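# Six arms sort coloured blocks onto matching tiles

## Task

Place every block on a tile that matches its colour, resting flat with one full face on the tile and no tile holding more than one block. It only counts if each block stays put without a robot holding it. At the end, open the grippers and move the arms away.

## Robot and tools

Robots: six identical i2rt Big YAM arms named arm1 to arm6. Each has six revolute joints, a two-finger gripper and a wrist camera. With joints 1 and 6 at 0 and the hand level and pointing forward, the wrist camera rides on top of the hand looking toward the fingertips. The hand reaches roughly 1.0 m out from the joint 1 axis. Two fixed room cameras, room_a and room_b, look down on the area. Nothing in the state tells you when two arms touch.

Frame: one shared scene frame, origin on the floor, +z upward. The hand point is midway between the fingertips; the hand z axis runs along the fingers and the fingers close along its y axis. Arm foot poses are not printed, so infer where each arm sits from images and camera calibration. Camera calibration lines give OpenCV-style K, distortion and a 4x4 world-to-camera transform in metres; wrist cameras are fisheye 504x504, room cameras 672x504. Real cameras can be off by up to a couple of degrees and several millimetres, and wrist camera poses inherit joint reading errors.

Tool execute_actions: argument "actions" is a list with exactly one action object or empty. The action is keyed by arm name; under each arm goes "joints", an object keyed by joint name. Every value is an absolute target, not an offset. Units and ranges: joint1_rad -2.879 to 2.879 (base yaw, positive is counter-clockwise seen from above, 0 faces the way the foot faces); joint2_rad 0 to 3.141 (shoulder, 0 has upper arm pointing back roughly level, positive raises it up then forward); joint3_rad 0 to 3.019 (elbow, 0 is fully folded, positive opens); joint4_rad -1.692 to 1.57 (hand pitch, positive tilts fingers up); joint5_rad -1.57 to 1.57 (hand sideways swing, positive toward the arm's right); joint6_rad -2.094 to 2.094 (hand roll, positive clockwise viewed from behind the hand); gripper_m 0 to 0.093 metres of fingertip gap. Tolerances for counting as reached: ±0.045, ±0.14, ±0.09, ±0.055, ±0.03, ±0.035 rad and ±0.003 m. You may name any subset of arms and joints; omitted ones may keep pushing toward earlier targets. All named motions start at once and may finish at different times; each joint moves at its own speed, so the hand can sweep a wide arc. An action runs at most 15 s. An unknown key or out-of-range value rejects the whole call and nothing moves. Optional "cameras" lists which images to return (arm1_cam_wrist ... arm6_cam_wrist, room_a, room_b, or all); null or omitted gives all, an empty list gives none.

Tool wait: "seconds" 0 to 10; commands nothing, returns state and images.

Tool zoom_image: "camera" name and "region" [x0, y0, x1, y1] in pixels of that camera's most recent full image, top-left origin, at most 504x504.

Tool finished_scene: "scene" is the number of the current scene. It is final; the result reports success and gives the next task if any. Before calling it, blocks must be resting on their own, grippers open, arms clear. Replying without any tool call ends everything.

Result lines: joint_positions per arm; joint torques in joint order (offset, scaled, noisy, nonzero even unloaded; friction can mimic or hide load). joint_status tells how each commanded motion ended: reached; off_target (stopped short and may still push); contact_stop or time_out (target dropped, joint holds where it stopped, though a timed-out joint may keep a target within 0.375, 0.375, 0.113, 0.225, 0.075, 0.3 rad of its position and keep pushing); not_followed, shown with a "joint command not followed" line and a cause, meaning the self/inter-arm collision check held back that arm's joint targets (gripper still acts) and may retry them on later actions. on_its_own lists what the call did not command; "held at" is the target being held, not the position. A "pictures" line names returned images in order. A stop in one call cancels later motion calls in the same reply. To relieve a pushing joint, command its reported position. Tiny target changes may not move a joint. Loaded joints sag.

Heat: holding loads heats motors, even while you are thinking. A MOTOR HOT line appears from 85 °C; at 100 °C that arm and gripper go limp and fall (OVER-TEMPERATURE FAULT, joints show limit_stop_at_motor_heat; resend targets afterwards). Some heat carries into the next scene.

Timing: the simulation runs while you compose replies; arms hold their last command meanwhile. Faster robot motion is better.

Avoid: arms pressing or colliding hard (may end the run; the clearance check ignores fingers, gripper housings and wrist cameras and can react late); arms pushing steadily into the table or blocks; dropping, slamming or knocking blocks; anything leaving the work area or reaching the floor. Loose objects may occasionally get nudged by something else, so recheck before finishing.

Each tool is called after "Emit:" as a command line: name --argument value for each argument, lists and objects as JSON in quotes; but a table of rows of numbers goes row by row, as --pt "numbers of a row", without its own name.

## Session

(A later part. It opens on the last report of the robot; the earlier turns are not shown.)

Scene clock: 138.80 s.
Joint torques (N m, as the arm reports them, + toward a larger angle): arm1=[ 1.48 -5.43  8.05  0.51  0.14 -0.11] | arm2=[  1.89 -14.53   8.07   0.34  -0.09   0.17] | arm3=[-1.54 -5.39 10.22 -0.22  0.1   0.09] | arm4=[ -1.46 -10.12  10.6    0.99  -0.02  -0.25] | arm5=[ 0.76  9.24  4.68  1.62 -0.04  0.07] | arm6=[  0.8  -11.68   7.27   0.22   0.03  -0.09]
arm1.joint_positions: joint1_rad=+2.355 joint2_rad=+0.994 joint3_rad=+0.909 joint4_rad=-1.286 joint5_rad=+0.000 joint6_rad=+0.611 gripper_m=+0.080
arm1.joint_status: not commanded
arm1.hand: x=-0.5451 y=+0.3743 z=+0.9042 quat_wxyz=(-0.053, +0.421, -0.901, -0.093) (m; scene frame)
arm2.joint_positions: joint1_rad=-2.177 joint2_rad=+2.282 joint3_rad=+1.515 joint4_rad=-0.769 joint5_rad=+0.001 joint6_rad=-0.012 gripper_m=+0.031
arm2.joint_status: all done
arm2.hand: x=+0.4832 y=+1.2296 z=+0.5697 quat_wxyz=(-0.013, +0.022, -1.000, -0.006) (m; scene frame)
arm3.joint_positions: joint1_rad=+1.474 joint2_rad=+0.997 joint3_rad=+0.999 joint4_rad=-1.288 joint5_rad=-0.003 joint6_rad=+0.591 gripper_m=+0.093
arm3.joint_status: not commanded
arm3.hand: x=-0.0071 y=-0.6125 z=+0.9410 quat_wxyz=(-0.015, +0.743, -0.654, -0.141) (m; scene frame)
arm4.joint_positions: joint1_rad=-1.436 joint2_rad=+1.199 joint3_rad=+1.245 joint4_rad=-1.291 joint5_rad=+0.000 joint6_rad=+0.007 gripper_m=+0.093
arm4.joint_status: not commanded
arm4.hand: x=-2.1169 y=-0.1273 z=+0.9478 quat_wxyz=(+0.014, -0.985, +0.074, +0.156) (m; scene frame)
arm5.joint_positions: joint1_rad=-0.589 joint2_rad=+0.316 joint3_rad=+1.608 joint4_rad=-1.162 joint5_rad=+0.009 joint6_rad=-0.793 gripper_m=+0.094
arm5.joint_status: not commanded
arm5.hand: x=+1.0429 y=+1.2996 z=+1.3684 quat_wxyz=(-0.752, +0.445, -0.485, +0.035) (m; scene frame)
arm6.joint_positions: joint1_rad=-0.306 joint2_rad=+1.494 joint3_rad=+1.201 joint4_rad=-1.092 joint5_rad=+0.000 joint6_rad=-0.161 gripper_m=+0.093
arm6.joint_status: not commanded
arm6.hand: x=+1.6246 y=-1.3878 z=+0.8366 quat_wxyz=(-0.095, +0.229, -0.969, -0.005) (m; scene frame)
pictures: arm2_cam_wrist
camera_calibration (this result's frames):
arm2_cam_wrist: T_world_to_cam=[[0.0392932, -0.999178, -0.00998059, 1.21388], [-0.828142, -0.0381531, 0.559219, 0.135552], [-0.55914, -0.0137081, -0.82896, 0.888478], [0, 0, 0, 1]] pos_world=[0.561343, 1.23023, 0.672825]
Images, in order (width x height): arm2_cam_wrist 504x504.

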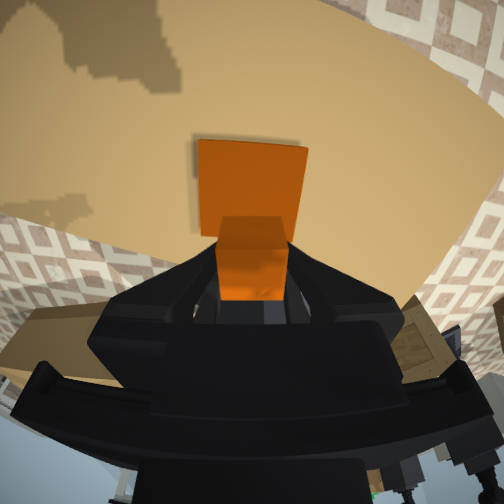

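Emit:
execute_actions --actions '[{"arm2":{"joints":{"joint2_rad":2.54,"joint4_rad":-0.515}}}]' --cameras '[]'

Emit:
execute_actions --actions '[{"arm2":{"joints":{"joint2_rad":2.595,"joint4_rad":-0.49}}}]' --cameras '[]'

Emit:
execute_actions --actions '[{"arm2":{"joints":{"joint2_rad":2.625}}}]' --cameras '["arm2_cam_wrist"]'

Scene clock: 142.33 s.
Joint torques (N m, as the arm reports them, + toward a larger angle): arm1=[ 1.46 -5.42  8.06  0.53  0.15 -0.13] | arm2=[  1.68 -16.97   6.55   1.13  -0.08   0.17] | arm3=[-1.56 -5.43 10.23 -0.23  0.1   0.1 ] | arm4=[ -1.46 -10.1   10.55   0.97  -0.01  -0.25] | arm5=[ 0.8   9.13  4.69  1.63 -0.05  0.07] | arm6=[  0.6  -11.42   7.3    0.19   0.02  -0.08]
arm1.joint_positions: joint1_rad=+2.355 joint2_rad=+0.994 joint3_rad=+0.909 joint4_rad=-1.286 joint5_rad=+0.000 joint6_rad=+0.611 gripper_m=+0.080
arm1.joint_status: not commanded
arm1.hand: x=-0.5451 y=+0.3743 z=+0.9042 quat_wxyz=(-0.053, +0.421, -0.901, -0.093) (m; scene frame)
arm2.joint_positions: joint1_rad=-2.177 joint2_rad=+2.557 joint3_rad=+1.507 joint4_rad=-0.527 joint5_rad=+0.001 joint6_rad=-0.012 gripper_m=+0.031
arm2.joint_status: all done
arm2.hand: x=+0.4416 y=+1.2303 z=+0.4136 quat_wxyz=(+0.007, +0.022, -1.000, -0.006) (m; scene frame)
arm3.joint_positions: joint1_rad=+1.474 joint2_rad=+0.997 joint3_rad=+0.999 joint4_rad=-1.288 joint5_rad=-0.003 joint6_rad=+0.591 gripper_m=+0.093
arm3.joint_status: not commanded
arm3.hand: x=-0.0071 y=-0.6125 z=+0.9410 quat_wxyz=(-0.015, +0.743, -0.654, -0.141) (m; scene frame)
arm4.joint_positions: joint1_rad=-1.436 joint2_rad=+1.199 joint3_rad=+1.245 joint4_rad=-1.291 joint5_rad=+0.000 joint6_rad=+0.007 gripper_m=+0.093
arm4.joint_status: not commanded
arm4.hand: x=-2.1169 y=-0.1273 z=+0.9478 quat_wxyz=(+0.014, -0.985, +0.074, +0.156) (m; scene frame)
arm5.joint_positions: joint1_rad=-0.589 joint2_rad=+0.316 joint3_rad=+1.608 joint4_rad=-1.162 joint5_rad=+0.009 joint6_rad=-0.793 gripper_m=+0.094
arm5.joint_status: not commanded
arm5.hand: x=+1.0429 y=+1.2996 z=+1.3684 quat_wxyz=(-0.752, +0.445, -0.485, +0.035) (m; scene frame)
arm6.joint_positions: joint1_rad=-0.306 joint2_rad=+1.494 joint3_rad=+1.201 joint4_rad=-1.092 joint5_rad=+0.000 joint6_rad=-0.161 gripper_m=+0.093
arm6.joint_status: not commanded
arm6.hand: x=+1.6246 y=-1.3878 z=+0.8366 quat_wxyz=(-0.095, +0.229, -0.969, -0.005) (m; scene frame)
pictures: none
No camera images: the call's "cameras" was empty. Leave "cameras" out to get every camera's image.

Scene clock: 143.20 s.
Joint torques (N m, as the arm reports them, + toward a larger angle): arm1=[ 1.44 -5.42  8.07  0.51  0.14 -0.12] | arm2=[  1.79 -14.48   6.61   1.05  -0.08   0.17] | arm3=[-1.54 -5.38 10.25 -0.21  0.1   0.09] | arm4=[-1.24 -9.89 10.61  0.95 -0.02 -0.25] | arm5=[ 0.75  9.32  4.7   1.63 -0.06  0.07] | arm6=[  0.54 -11.7    7.27   0.29  -0.01  -0.09]
arm1.joint_positions: joint1_rad=+2.355 joint2_rad=+0.994 joint3_rad=+0.909 joint4_rad=-1.286 joint5_rad=+0.000 joint6_rad=+0.611 gripper_m=+0.080
arm1.joint_status: not commanded
arm1.hand: x=-0.5451 y=+0.3743 z=+0.9042 quat_wxyz=(-0.053, +0.421, -0.901, -0.093) (m; scene frame)
arm2.joint_positions: joint1_rad=-2.177 joint2_rad=+2.570 joint3_rad=+1.507 joint4_rad=-0.502 joint5_rad=+0.001 joint6_rad=-0.012 gripper_m=+0.031
arm2.joint_status: all done
arm2.hand: x=+0.4420 y=+1.2304 z=+0.4062 quat_wxyz=(+0.002, +0.022, -1.000, -0.006) (m; scene frame)
arm3.joint_positions: joint1_rad=+1.474 joint2_rad=+0.997 joint3_rad=+0.999 joint4_rad=-1.288 joint5_rad=-0.003 joint6_rad=+0.591 gripper_m=+0.093
arm3.joint_status: not commanded
arm3.hand: x=-0.0071 y=-0.6125 z=+0.9410 quat_wxyz=(-0.015, +0.743, -0.654, -0.141) (m; scene frame)
arm4.joint_positions: joint1_rad=-1.436 joint2_rad=+1.199 joint3_rad=+1.245 joint4_rad=-1.291 joint5_rad=+0.000 joint6_rad=+0.007 gripper_m=+0.093
arm4.joint_status: not commanded
arm4.hand: x=-2.1169 y=-0.1273 z=+0.9478 quat_wxyz=(+0.014, -0.985, +0.074, +0.156) (m; scene frame)
arm5.joint_positions: joint1_rad=-0.589 joint2_rad=+0.316 joint3_rad=+1.608 joint4_rad=-1.162 joint5_rad=+0.009 joint6_rad=-0.793 gripper_m=+0.094
arm5.joint_status: not commanded
arm5.hand: x=+1.0429 y=+1.2996 z=+1.3684 quat_wxyz=(-0.752, +0.445, -0.485, +0.035) (m; scene frame)
arm6.joint_positions: joint1_rad=-0.306 joint2_rad=+1.494 joint3_rad=+1.201 joint4_rad=-1.092 joint5_rad=+0.000 joint6_rad=-0.161 gripper_m=+0.093
arm6.joint_status: not commanded
arm6.hand: x=+1.6246 y=-1.3878 z=+0.8366 quat_wxyz=(-0.095, +0.229, -0.969, -0.005) (m; scene frame)
pictures: none
No camera images: the call's "cameras" was empty. Leave "cameras" out to get every camera's image.

Scene clock: 143.67 s.
Joint torques (N m, as the arm reports them, + toward a larger angle): arm1=[ 1.25 -5.45  8.08  0.52  0.15 -0.11] | arm2=[  1.7  -11.91   6.54   1.13  -0.09   0.18] | arm3=[-1.56 -5.38 10.23 -0.23  0.1   0.09] | arm4=[ -1.36 -10.07  10.57   0.94  -0.02  -0.25] | arm5=[ 0.66  9.35  4.67  1.62 -0.04  0.07] | arm6=[  0.83 -11.55   7.29   0.28  -0.01  -0.09]
arm1.joint_positions: joint1_rad=+2.355 joint2_rad=+0.994 joint3_rad=+0.909 joint4_rad=-1.286 joint5_rad=+0.000 joint6_rad=+0.611 gripper_m=+0.080
arm1.joint_status: not commanded
arm1.hand: x=-0.5451 y=+0.3743 z=+0.9042 quat_wxyz=(-0.053, +0.421, -0.901, -0.093) (m; scene frame)
arm2.joint_positions: joint1_rad=-2.177 joint2_rad=+2.572 joint3_rad=+1.507 joint4_rad=-0.502 joint5_rad=+0.001 joint6_rad=-0.012 gripper_m=+0.031
arm2.joint_status: all done
arm2.hand: x=+0.4415 y=+1.2304 z=+0.4055 quat_wxyz=(+0.002, +0.022, -1.000, -0.006) (m; scene frame)
arm3.joint_positions: joint1_rad=+1.474 joint2_rad=+0.997 joint3_rad=+0.999 joint4_rad=-1.288 joint5_rad=-0.003 joint6_rad=+0.591 gripper_m=+0.093
arm3.joint_status: not commanded
arm3.hand: x=-0.0071 y=-0.6125 z=+0.9410 quat_wxyz=(-0.015, +0.743, -0.654, -0.141) (m; scene frame)
arm4.joint_positions: joint1_rad=-1.436 joint2_rad=+1.199 joint3_rad=+1.245 joint4_rad=-1.291 joint5_rad=+0.000 joint6_rad=+0.007 gripper_m=+0.093
arm4.joint_status: not commanded
arm4.hand: x=-2.1169 y=-0.1273 z=+0.9478 quat_wxyz=(+0.014, -0.985, +0.074, +0.156) (m; scene frame)
arm5.joint_positions: joint1_rad=-0.589 joint2_rad=+0.316 joint3_rad=+1.608 joint4_rad=-1.162 joint5_rad=+0.009 joint6_rad=-0.793 gripper_m=+0.094
arm5.joint_status: not commanded
arm5.hand: x=+1.0429 y=+1.2996 z=+1.3684 quat_wxyz=(-0.752, +0.445, -0.485, +0.035) (m; scene frame)
arm6.joint_positions: joint1_rad=-0.306 joint2_rad=+1.494 joint3_rad=+1.201 joint4_rad=-1.092 joint5_rad=+0.000 joint6_rad=-0.161 gripper_m=+0.093
arm6.joint_status: not commanded
arm6.hand: x=+1.6246 y=-1.3878 z=+0.8366 quat_wxyz=(-0.095, +0.229, -0.969, -0.005) (m; scene frame)
pictures: arm2_cam_wrist
camera_calibration (this result's frames):
arm2_cam_wrist: T_world_to_cam=[[0.0393752, -0.999173, -0.0101917, 1.21468], [-0.811133, -0.0379181, 0.583631, 0.175085], [-0.583534, -0.0147138, -0.811955, 0.734211], [0, 0, 0, 1]] pos_world=[0.522626, 1.23112, 0.506341]
Images, in order (width x height): arm2_cam_wrist 504x504.

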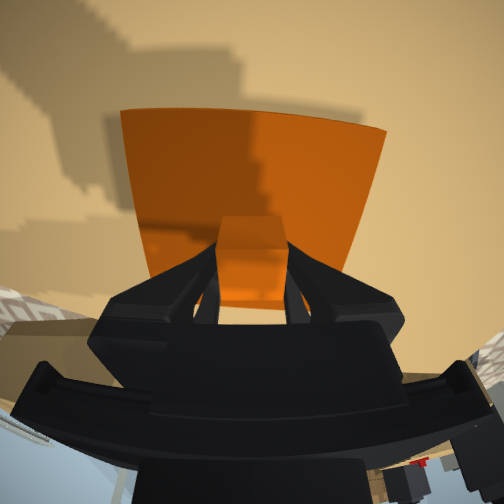

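Emit:
execute_actions --actions '[{"arm2":{"joints":{"joint2_rad":2.57,"gripper_m":0.093}}}]' --cameras '[]'

Emit:
execute_actions --actions '[{"arm2":{"joints":{"joint2_rad":1.9,"joint3_rad":1.3,"joint4_rad":-0.9}}}]' --cameras '["arm2_cam_wrist","arm3_cam_wrist","arm4_cam_wrist","room_a","room_b"]'

Emit:
zoom_image --camera "room_a" --region '[320, 190, 570, 480]'

Emit:
zoom_image --camera "room_a" --region '[60, 380, 180, 470]'

Emit:
zoom_image --camera "room_b" --region '[190, 220, 370, 340]'

Scene clock: 147.87 s.
Joint torques (N m, as the arm reports them, + toward a larger angle): arm1=[ 1.37 -5.45  8.03  0.51  0.15 -0.11] | arm2=[  1.71 -16.74   6.43   0.99  -0.1    0.18] | arm3=[-1.56 -5.47 10.23 -0.23  0.1   0.09] | arm4=[-1.38 -9.96 10.59  0.96 -0.02 -0.25] | arm5=[ 0.64  9.27  4.69  1.67 -0.05  0.07] | arm6=[  1.08 -11.47   7.31   0.26   0.01  -0.05]
arm1.joint_positions: joint1_rad=+2.355 joint2_rad=+0.994 joint3_rad=+0.909 joint4_rad=-1.286 joint5_rad=+0.000 joint6_rad=+0.611 gripper_m=+0.080
arm1.joint_status: not commanded
arm1.hand: x=-0.5451 y=+0.3743 z=+0.9042 quat_wxyz=(-0.053, +0.421, -0.901, -0.093) (m; scene frame)
arm2.joint_positions: joint1_rad=-2.177 joint2_rad=+2.572 joint3_rad=+1.507 joint4_rad=-0.500 joint5_rad=+0.001 joint6_rad=-0.012 gripper_m=+0.093
arm2.joint_status: all done
arm2.hand: x=+0.4418 y=+1.2304 z=+0.4055 quat_wxyz=(+0.001, +0.022, -1.000, -0.006) (m; scene frame)
arm3.joint_positions: joint1_rad=+1.474 joint2_rad=+0.997 joint3_rad=+0.999 joint4_rad=-1.288 joint5_rad=-0.003 joint6_rad=+0.591 gripper_m=+0.093
arm3.joint_status: not commanded
arm3.hand: x=-0.0071 y=-0.6125 z=+0.9410 quat_wxyz=(-0.015, +0.743, -0.654, -0.141) (m; scene frame)
arm4.joint_positions: joint1_rad=-1.436 joint2_rad=+1.199 joint3_rad=+1.245 joint4_rad=-1.291 joint5_rad=+0.000 joint6_rad=+0.007 gripper_m=+0.093
arm4.joint_status: not commanded
arm4.hand: x=-2.1169 y=-0.1273 z=+0.9478 quat_wxyz=(+0.014, -0.985, +0.074, +0.156) (m; scene frame)
arm5.joint_positions: joint1_rad=-0.589 joint2_rad=+0.316 joint3_rad=+1.608 joint4_rad=-1.162 joint5_rad=+0.009 joint6_rad=-0.793 gripper_m=+0.094
arm5.joint_status: not commanded
arm5.hand: x=+1.0429 y=+1.2996 z=+1.3684 quat_wxyz=(-0.752, +0.445, -0.485, +0.035) (m; scene frame)
arm6.joint_positions: joint1_rad=-0.306 joint2_rad=+1.494 joint3_rad=+1.201 joint4_rad=-1.092 joint5_rad=+0.000 joint6_rad=-0.161 gripper_m=+0.093
arm6.joint_status: not commanded
arm6.hand: x=+1.6246 y=-1.3878 z=+0.8366 quat_wxyz=(-0.095, +0.229, -0.969, -0.005) (m; scene frame)
pictures: none
No camera images: the call's "cameras" was empty. Leave "cameras" out to get every camera's image.

Scene clock: 149.37 s.
Joint torques (N m, as the arm reports them, + toward a larger angle): arm1=[ 1.42 -5.51  8.04  0.51  0.14 -0.11] | arm2=[  1.62 -11.97   9.51   0.45  -0.09   0.18] | arm3=[-1.5  -5.41 10.25 -0.24  0.1   0.1 ] | arm4=[ -1.25 -10.    10.59   0.99   0.    -0.24] | arm5=[ 0.8   9.23  4.67  1.65 -0.05  0.07] | arm6=[  0.81 -11.35   7.41   0.22   0.    -0.09]
arm1.joint_positions: joint1_rad=+2.355 joint2_rad=+0.994 joint3_rad=+0.909 joint4_rad=-1.286 joint5_rad=+0.000 joint6_rad=+0.611 gripper_m=+0.080
arm1.joint_status: not commanded
arm1.hand: x=-0.5451 y=+0.3743 z=+0.9042 quat_wxyz=(-0.053, +0.421, -0.901, -0.093) (m; scene frame)
arm2.joint_positions: joint1_rad=-2.177 joint2_rad=+1.881 joint3_rad=+1.290 joint4_rad=-0.888 joint5_rad=+0.001 joint6_rad=-0.012 gripper_m=+0.093
arm2.joint_status: all done
arm2.hand: x=+0.4226 y=+1.2257 z=+0.7207 quat_wxyz=(-0.042, +0.022, -0.999, -0.006) (m; scene frame)
arm3.joint_positions: joint1_rad=+1.474 joint2_rad=+0.997 joint3_rad=+0.999 joint4_rad=-1.288 joint5_rad=-0.003 joint6_rad=+0.591 gripper_m=+0.093
arm3.joint_status: not commanded
arm3.hand: x=-0.0071 y=-0.6125 z=+0.9410 quat_wxyz=(-0.015, +0.743, -0.654, -0.141) (m; scene frame)
arm4.joint_positions: joint1_rad=-1.436 joint2_rad=+1.199 joint3_rad=+1.245 joint4_rad=-1.291 joint5_rad=+0.000 joint6_rad=+0.007 gripper_m=+0.093
arm4.joint_status: not commanded
arm4.hand: x=-2.1169 y=-0.1273 z=+0.9478 quat_wxyz=(+0.014, -0.985, +0.074, +0.156) (m; scene frame)
arm5.joint_positions: joint1_rad=-0.589 joint2_rad=+0.316 joint3_rad=+1.608 joint4_rad=-1.162 joint5_rad=+0.009 joint6_rad=-0.793 gripper_m=+0.094
arm5.joint_status: not commanded
arm5.hand: x=+1.0429 y=+1.2996 z=+1.3684 quat_wxyz=(-0.752, +0.445, -0.485, +0.035) (m; scene frame)
arm6.joint_positions: joint1_rad=-0.306 joint2_rad=+1.494 joint3_rad=+1.201 joint4_rad=-1.092 joint5_rad=+0.000 joint6_rad=-0.161 gripper_m=+0.093
arm6.joint_status: not commanded
arm6.hand: x=+1.6246 y=-1.3878 z=+0.8366 quat_wxyz=(-0.095, +0.229, -0.969, -0.005) (m; scene frame)
pictures: arm2_cam_wrist, arm3_cam_wrist, arm4_cam_wrist, room_a, room_b
camera_calibration (this result's frames):
arm2_cam_wrist: T_world_to_cam=[[0.0391167, -0.999189, -0.00957935, 1.21367], [-0.858972, -0.0385224, 0.510572, 0.0492845], [-0.510527, -0.0117435, -0.859782, 0.979], [0, 0, 0, 1]] pos_world=[0.494665, 1.22608, 0.828189]
arm3_cam_wrist: T_world_to_cam=[[0.972019, 0.16569, -0.166509, 0.26449], [0.217626, -0.902013, 0.372842, -0.898958], [-0.0884169, -0.398646, -0.912833, 0.736489], [0, 0, 0, 1]] pos_world=[0.00366462, -0.561097, 1.0515]
arm4_cam_wrist: T_world_to_cam=[[0.143406, 0.989638, -0.00710686, 0.438853], [0.940625, -0.134064, 0.31185, 1.68561], [0.307666, -0.0514062, -0.950105, 1.66682], [0, 0, 0, 1]] pos_world=[-2.16129, -0.12264, 1.06112]
Images, in order (width x height): arm2_cam_wrist 504x504, arm3_cam_wrist 504x504, arm4_cam_wrist 504x504, room_a 672x504, room_b 672x504.

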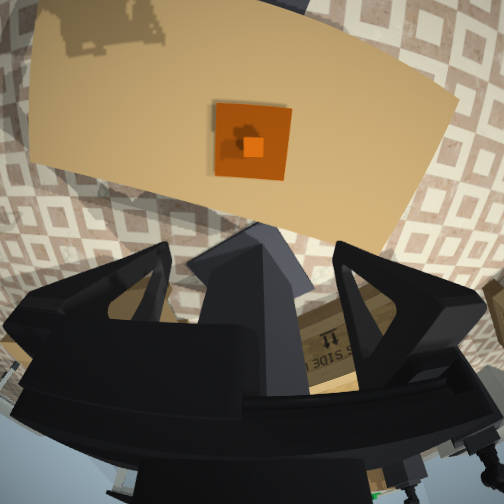

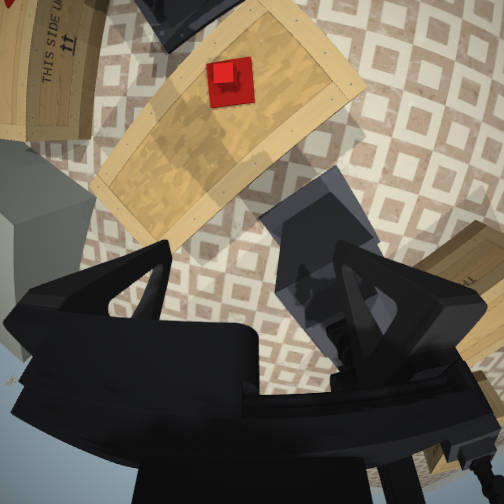

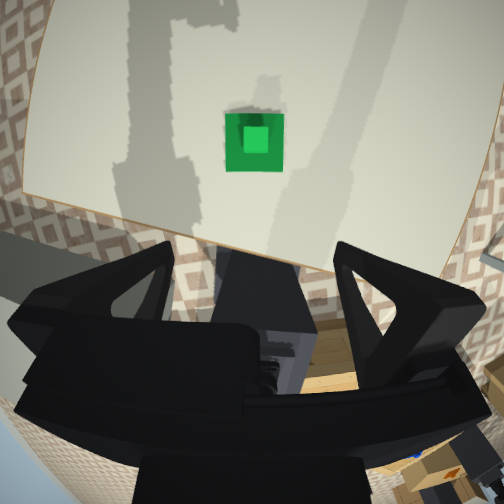

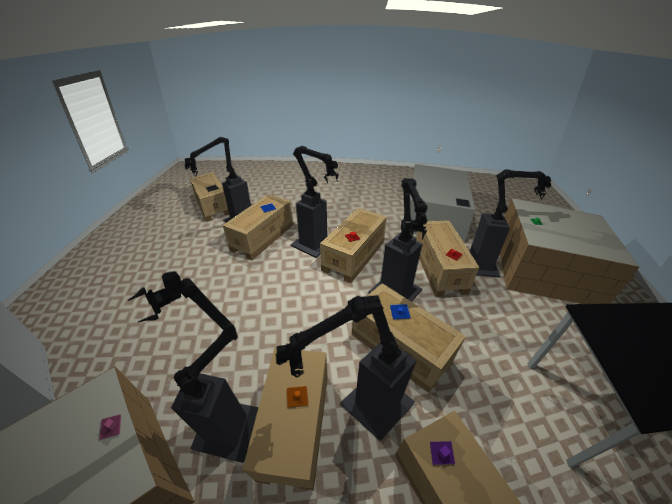

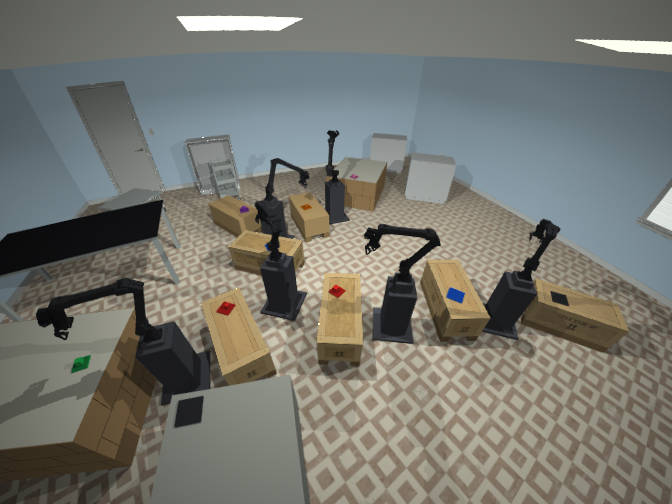

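Region (320, 190, 570, 480) of room_a's 672x504 image, scaled by 1.738, with more detail than that image has; it fills the left 434 columns of this view, and the rest is white.

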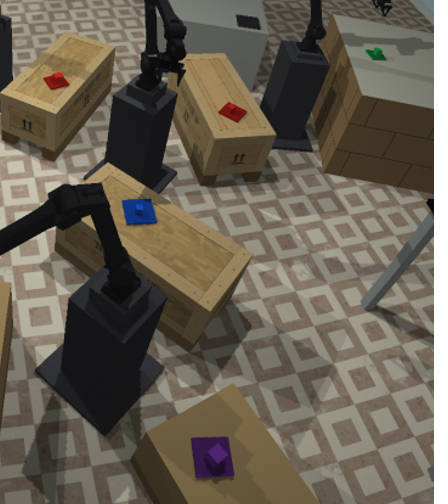

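Region (60, 380, 180, 470) of room_a's 672x504 image, scaled by 4.200, with more detail than that image has; it fills the top 378 rows of this view, and the rest is white.

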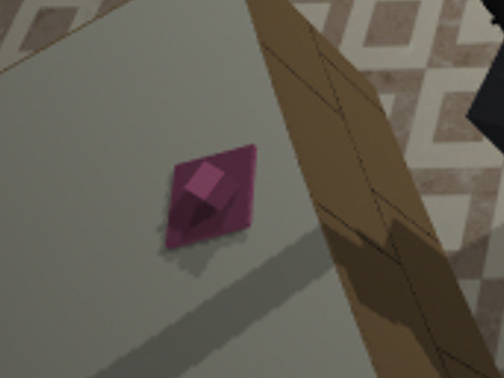

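Region (190, 220, 370, 340) of room_b's 672x504 image, scaled by 2.800, with more detail than that image has.

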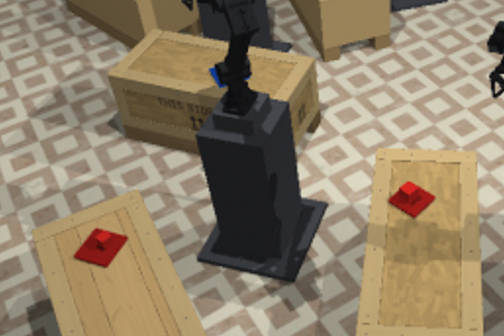

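Emit:
finished_scene --scene 2

The scene is finished: the task was done.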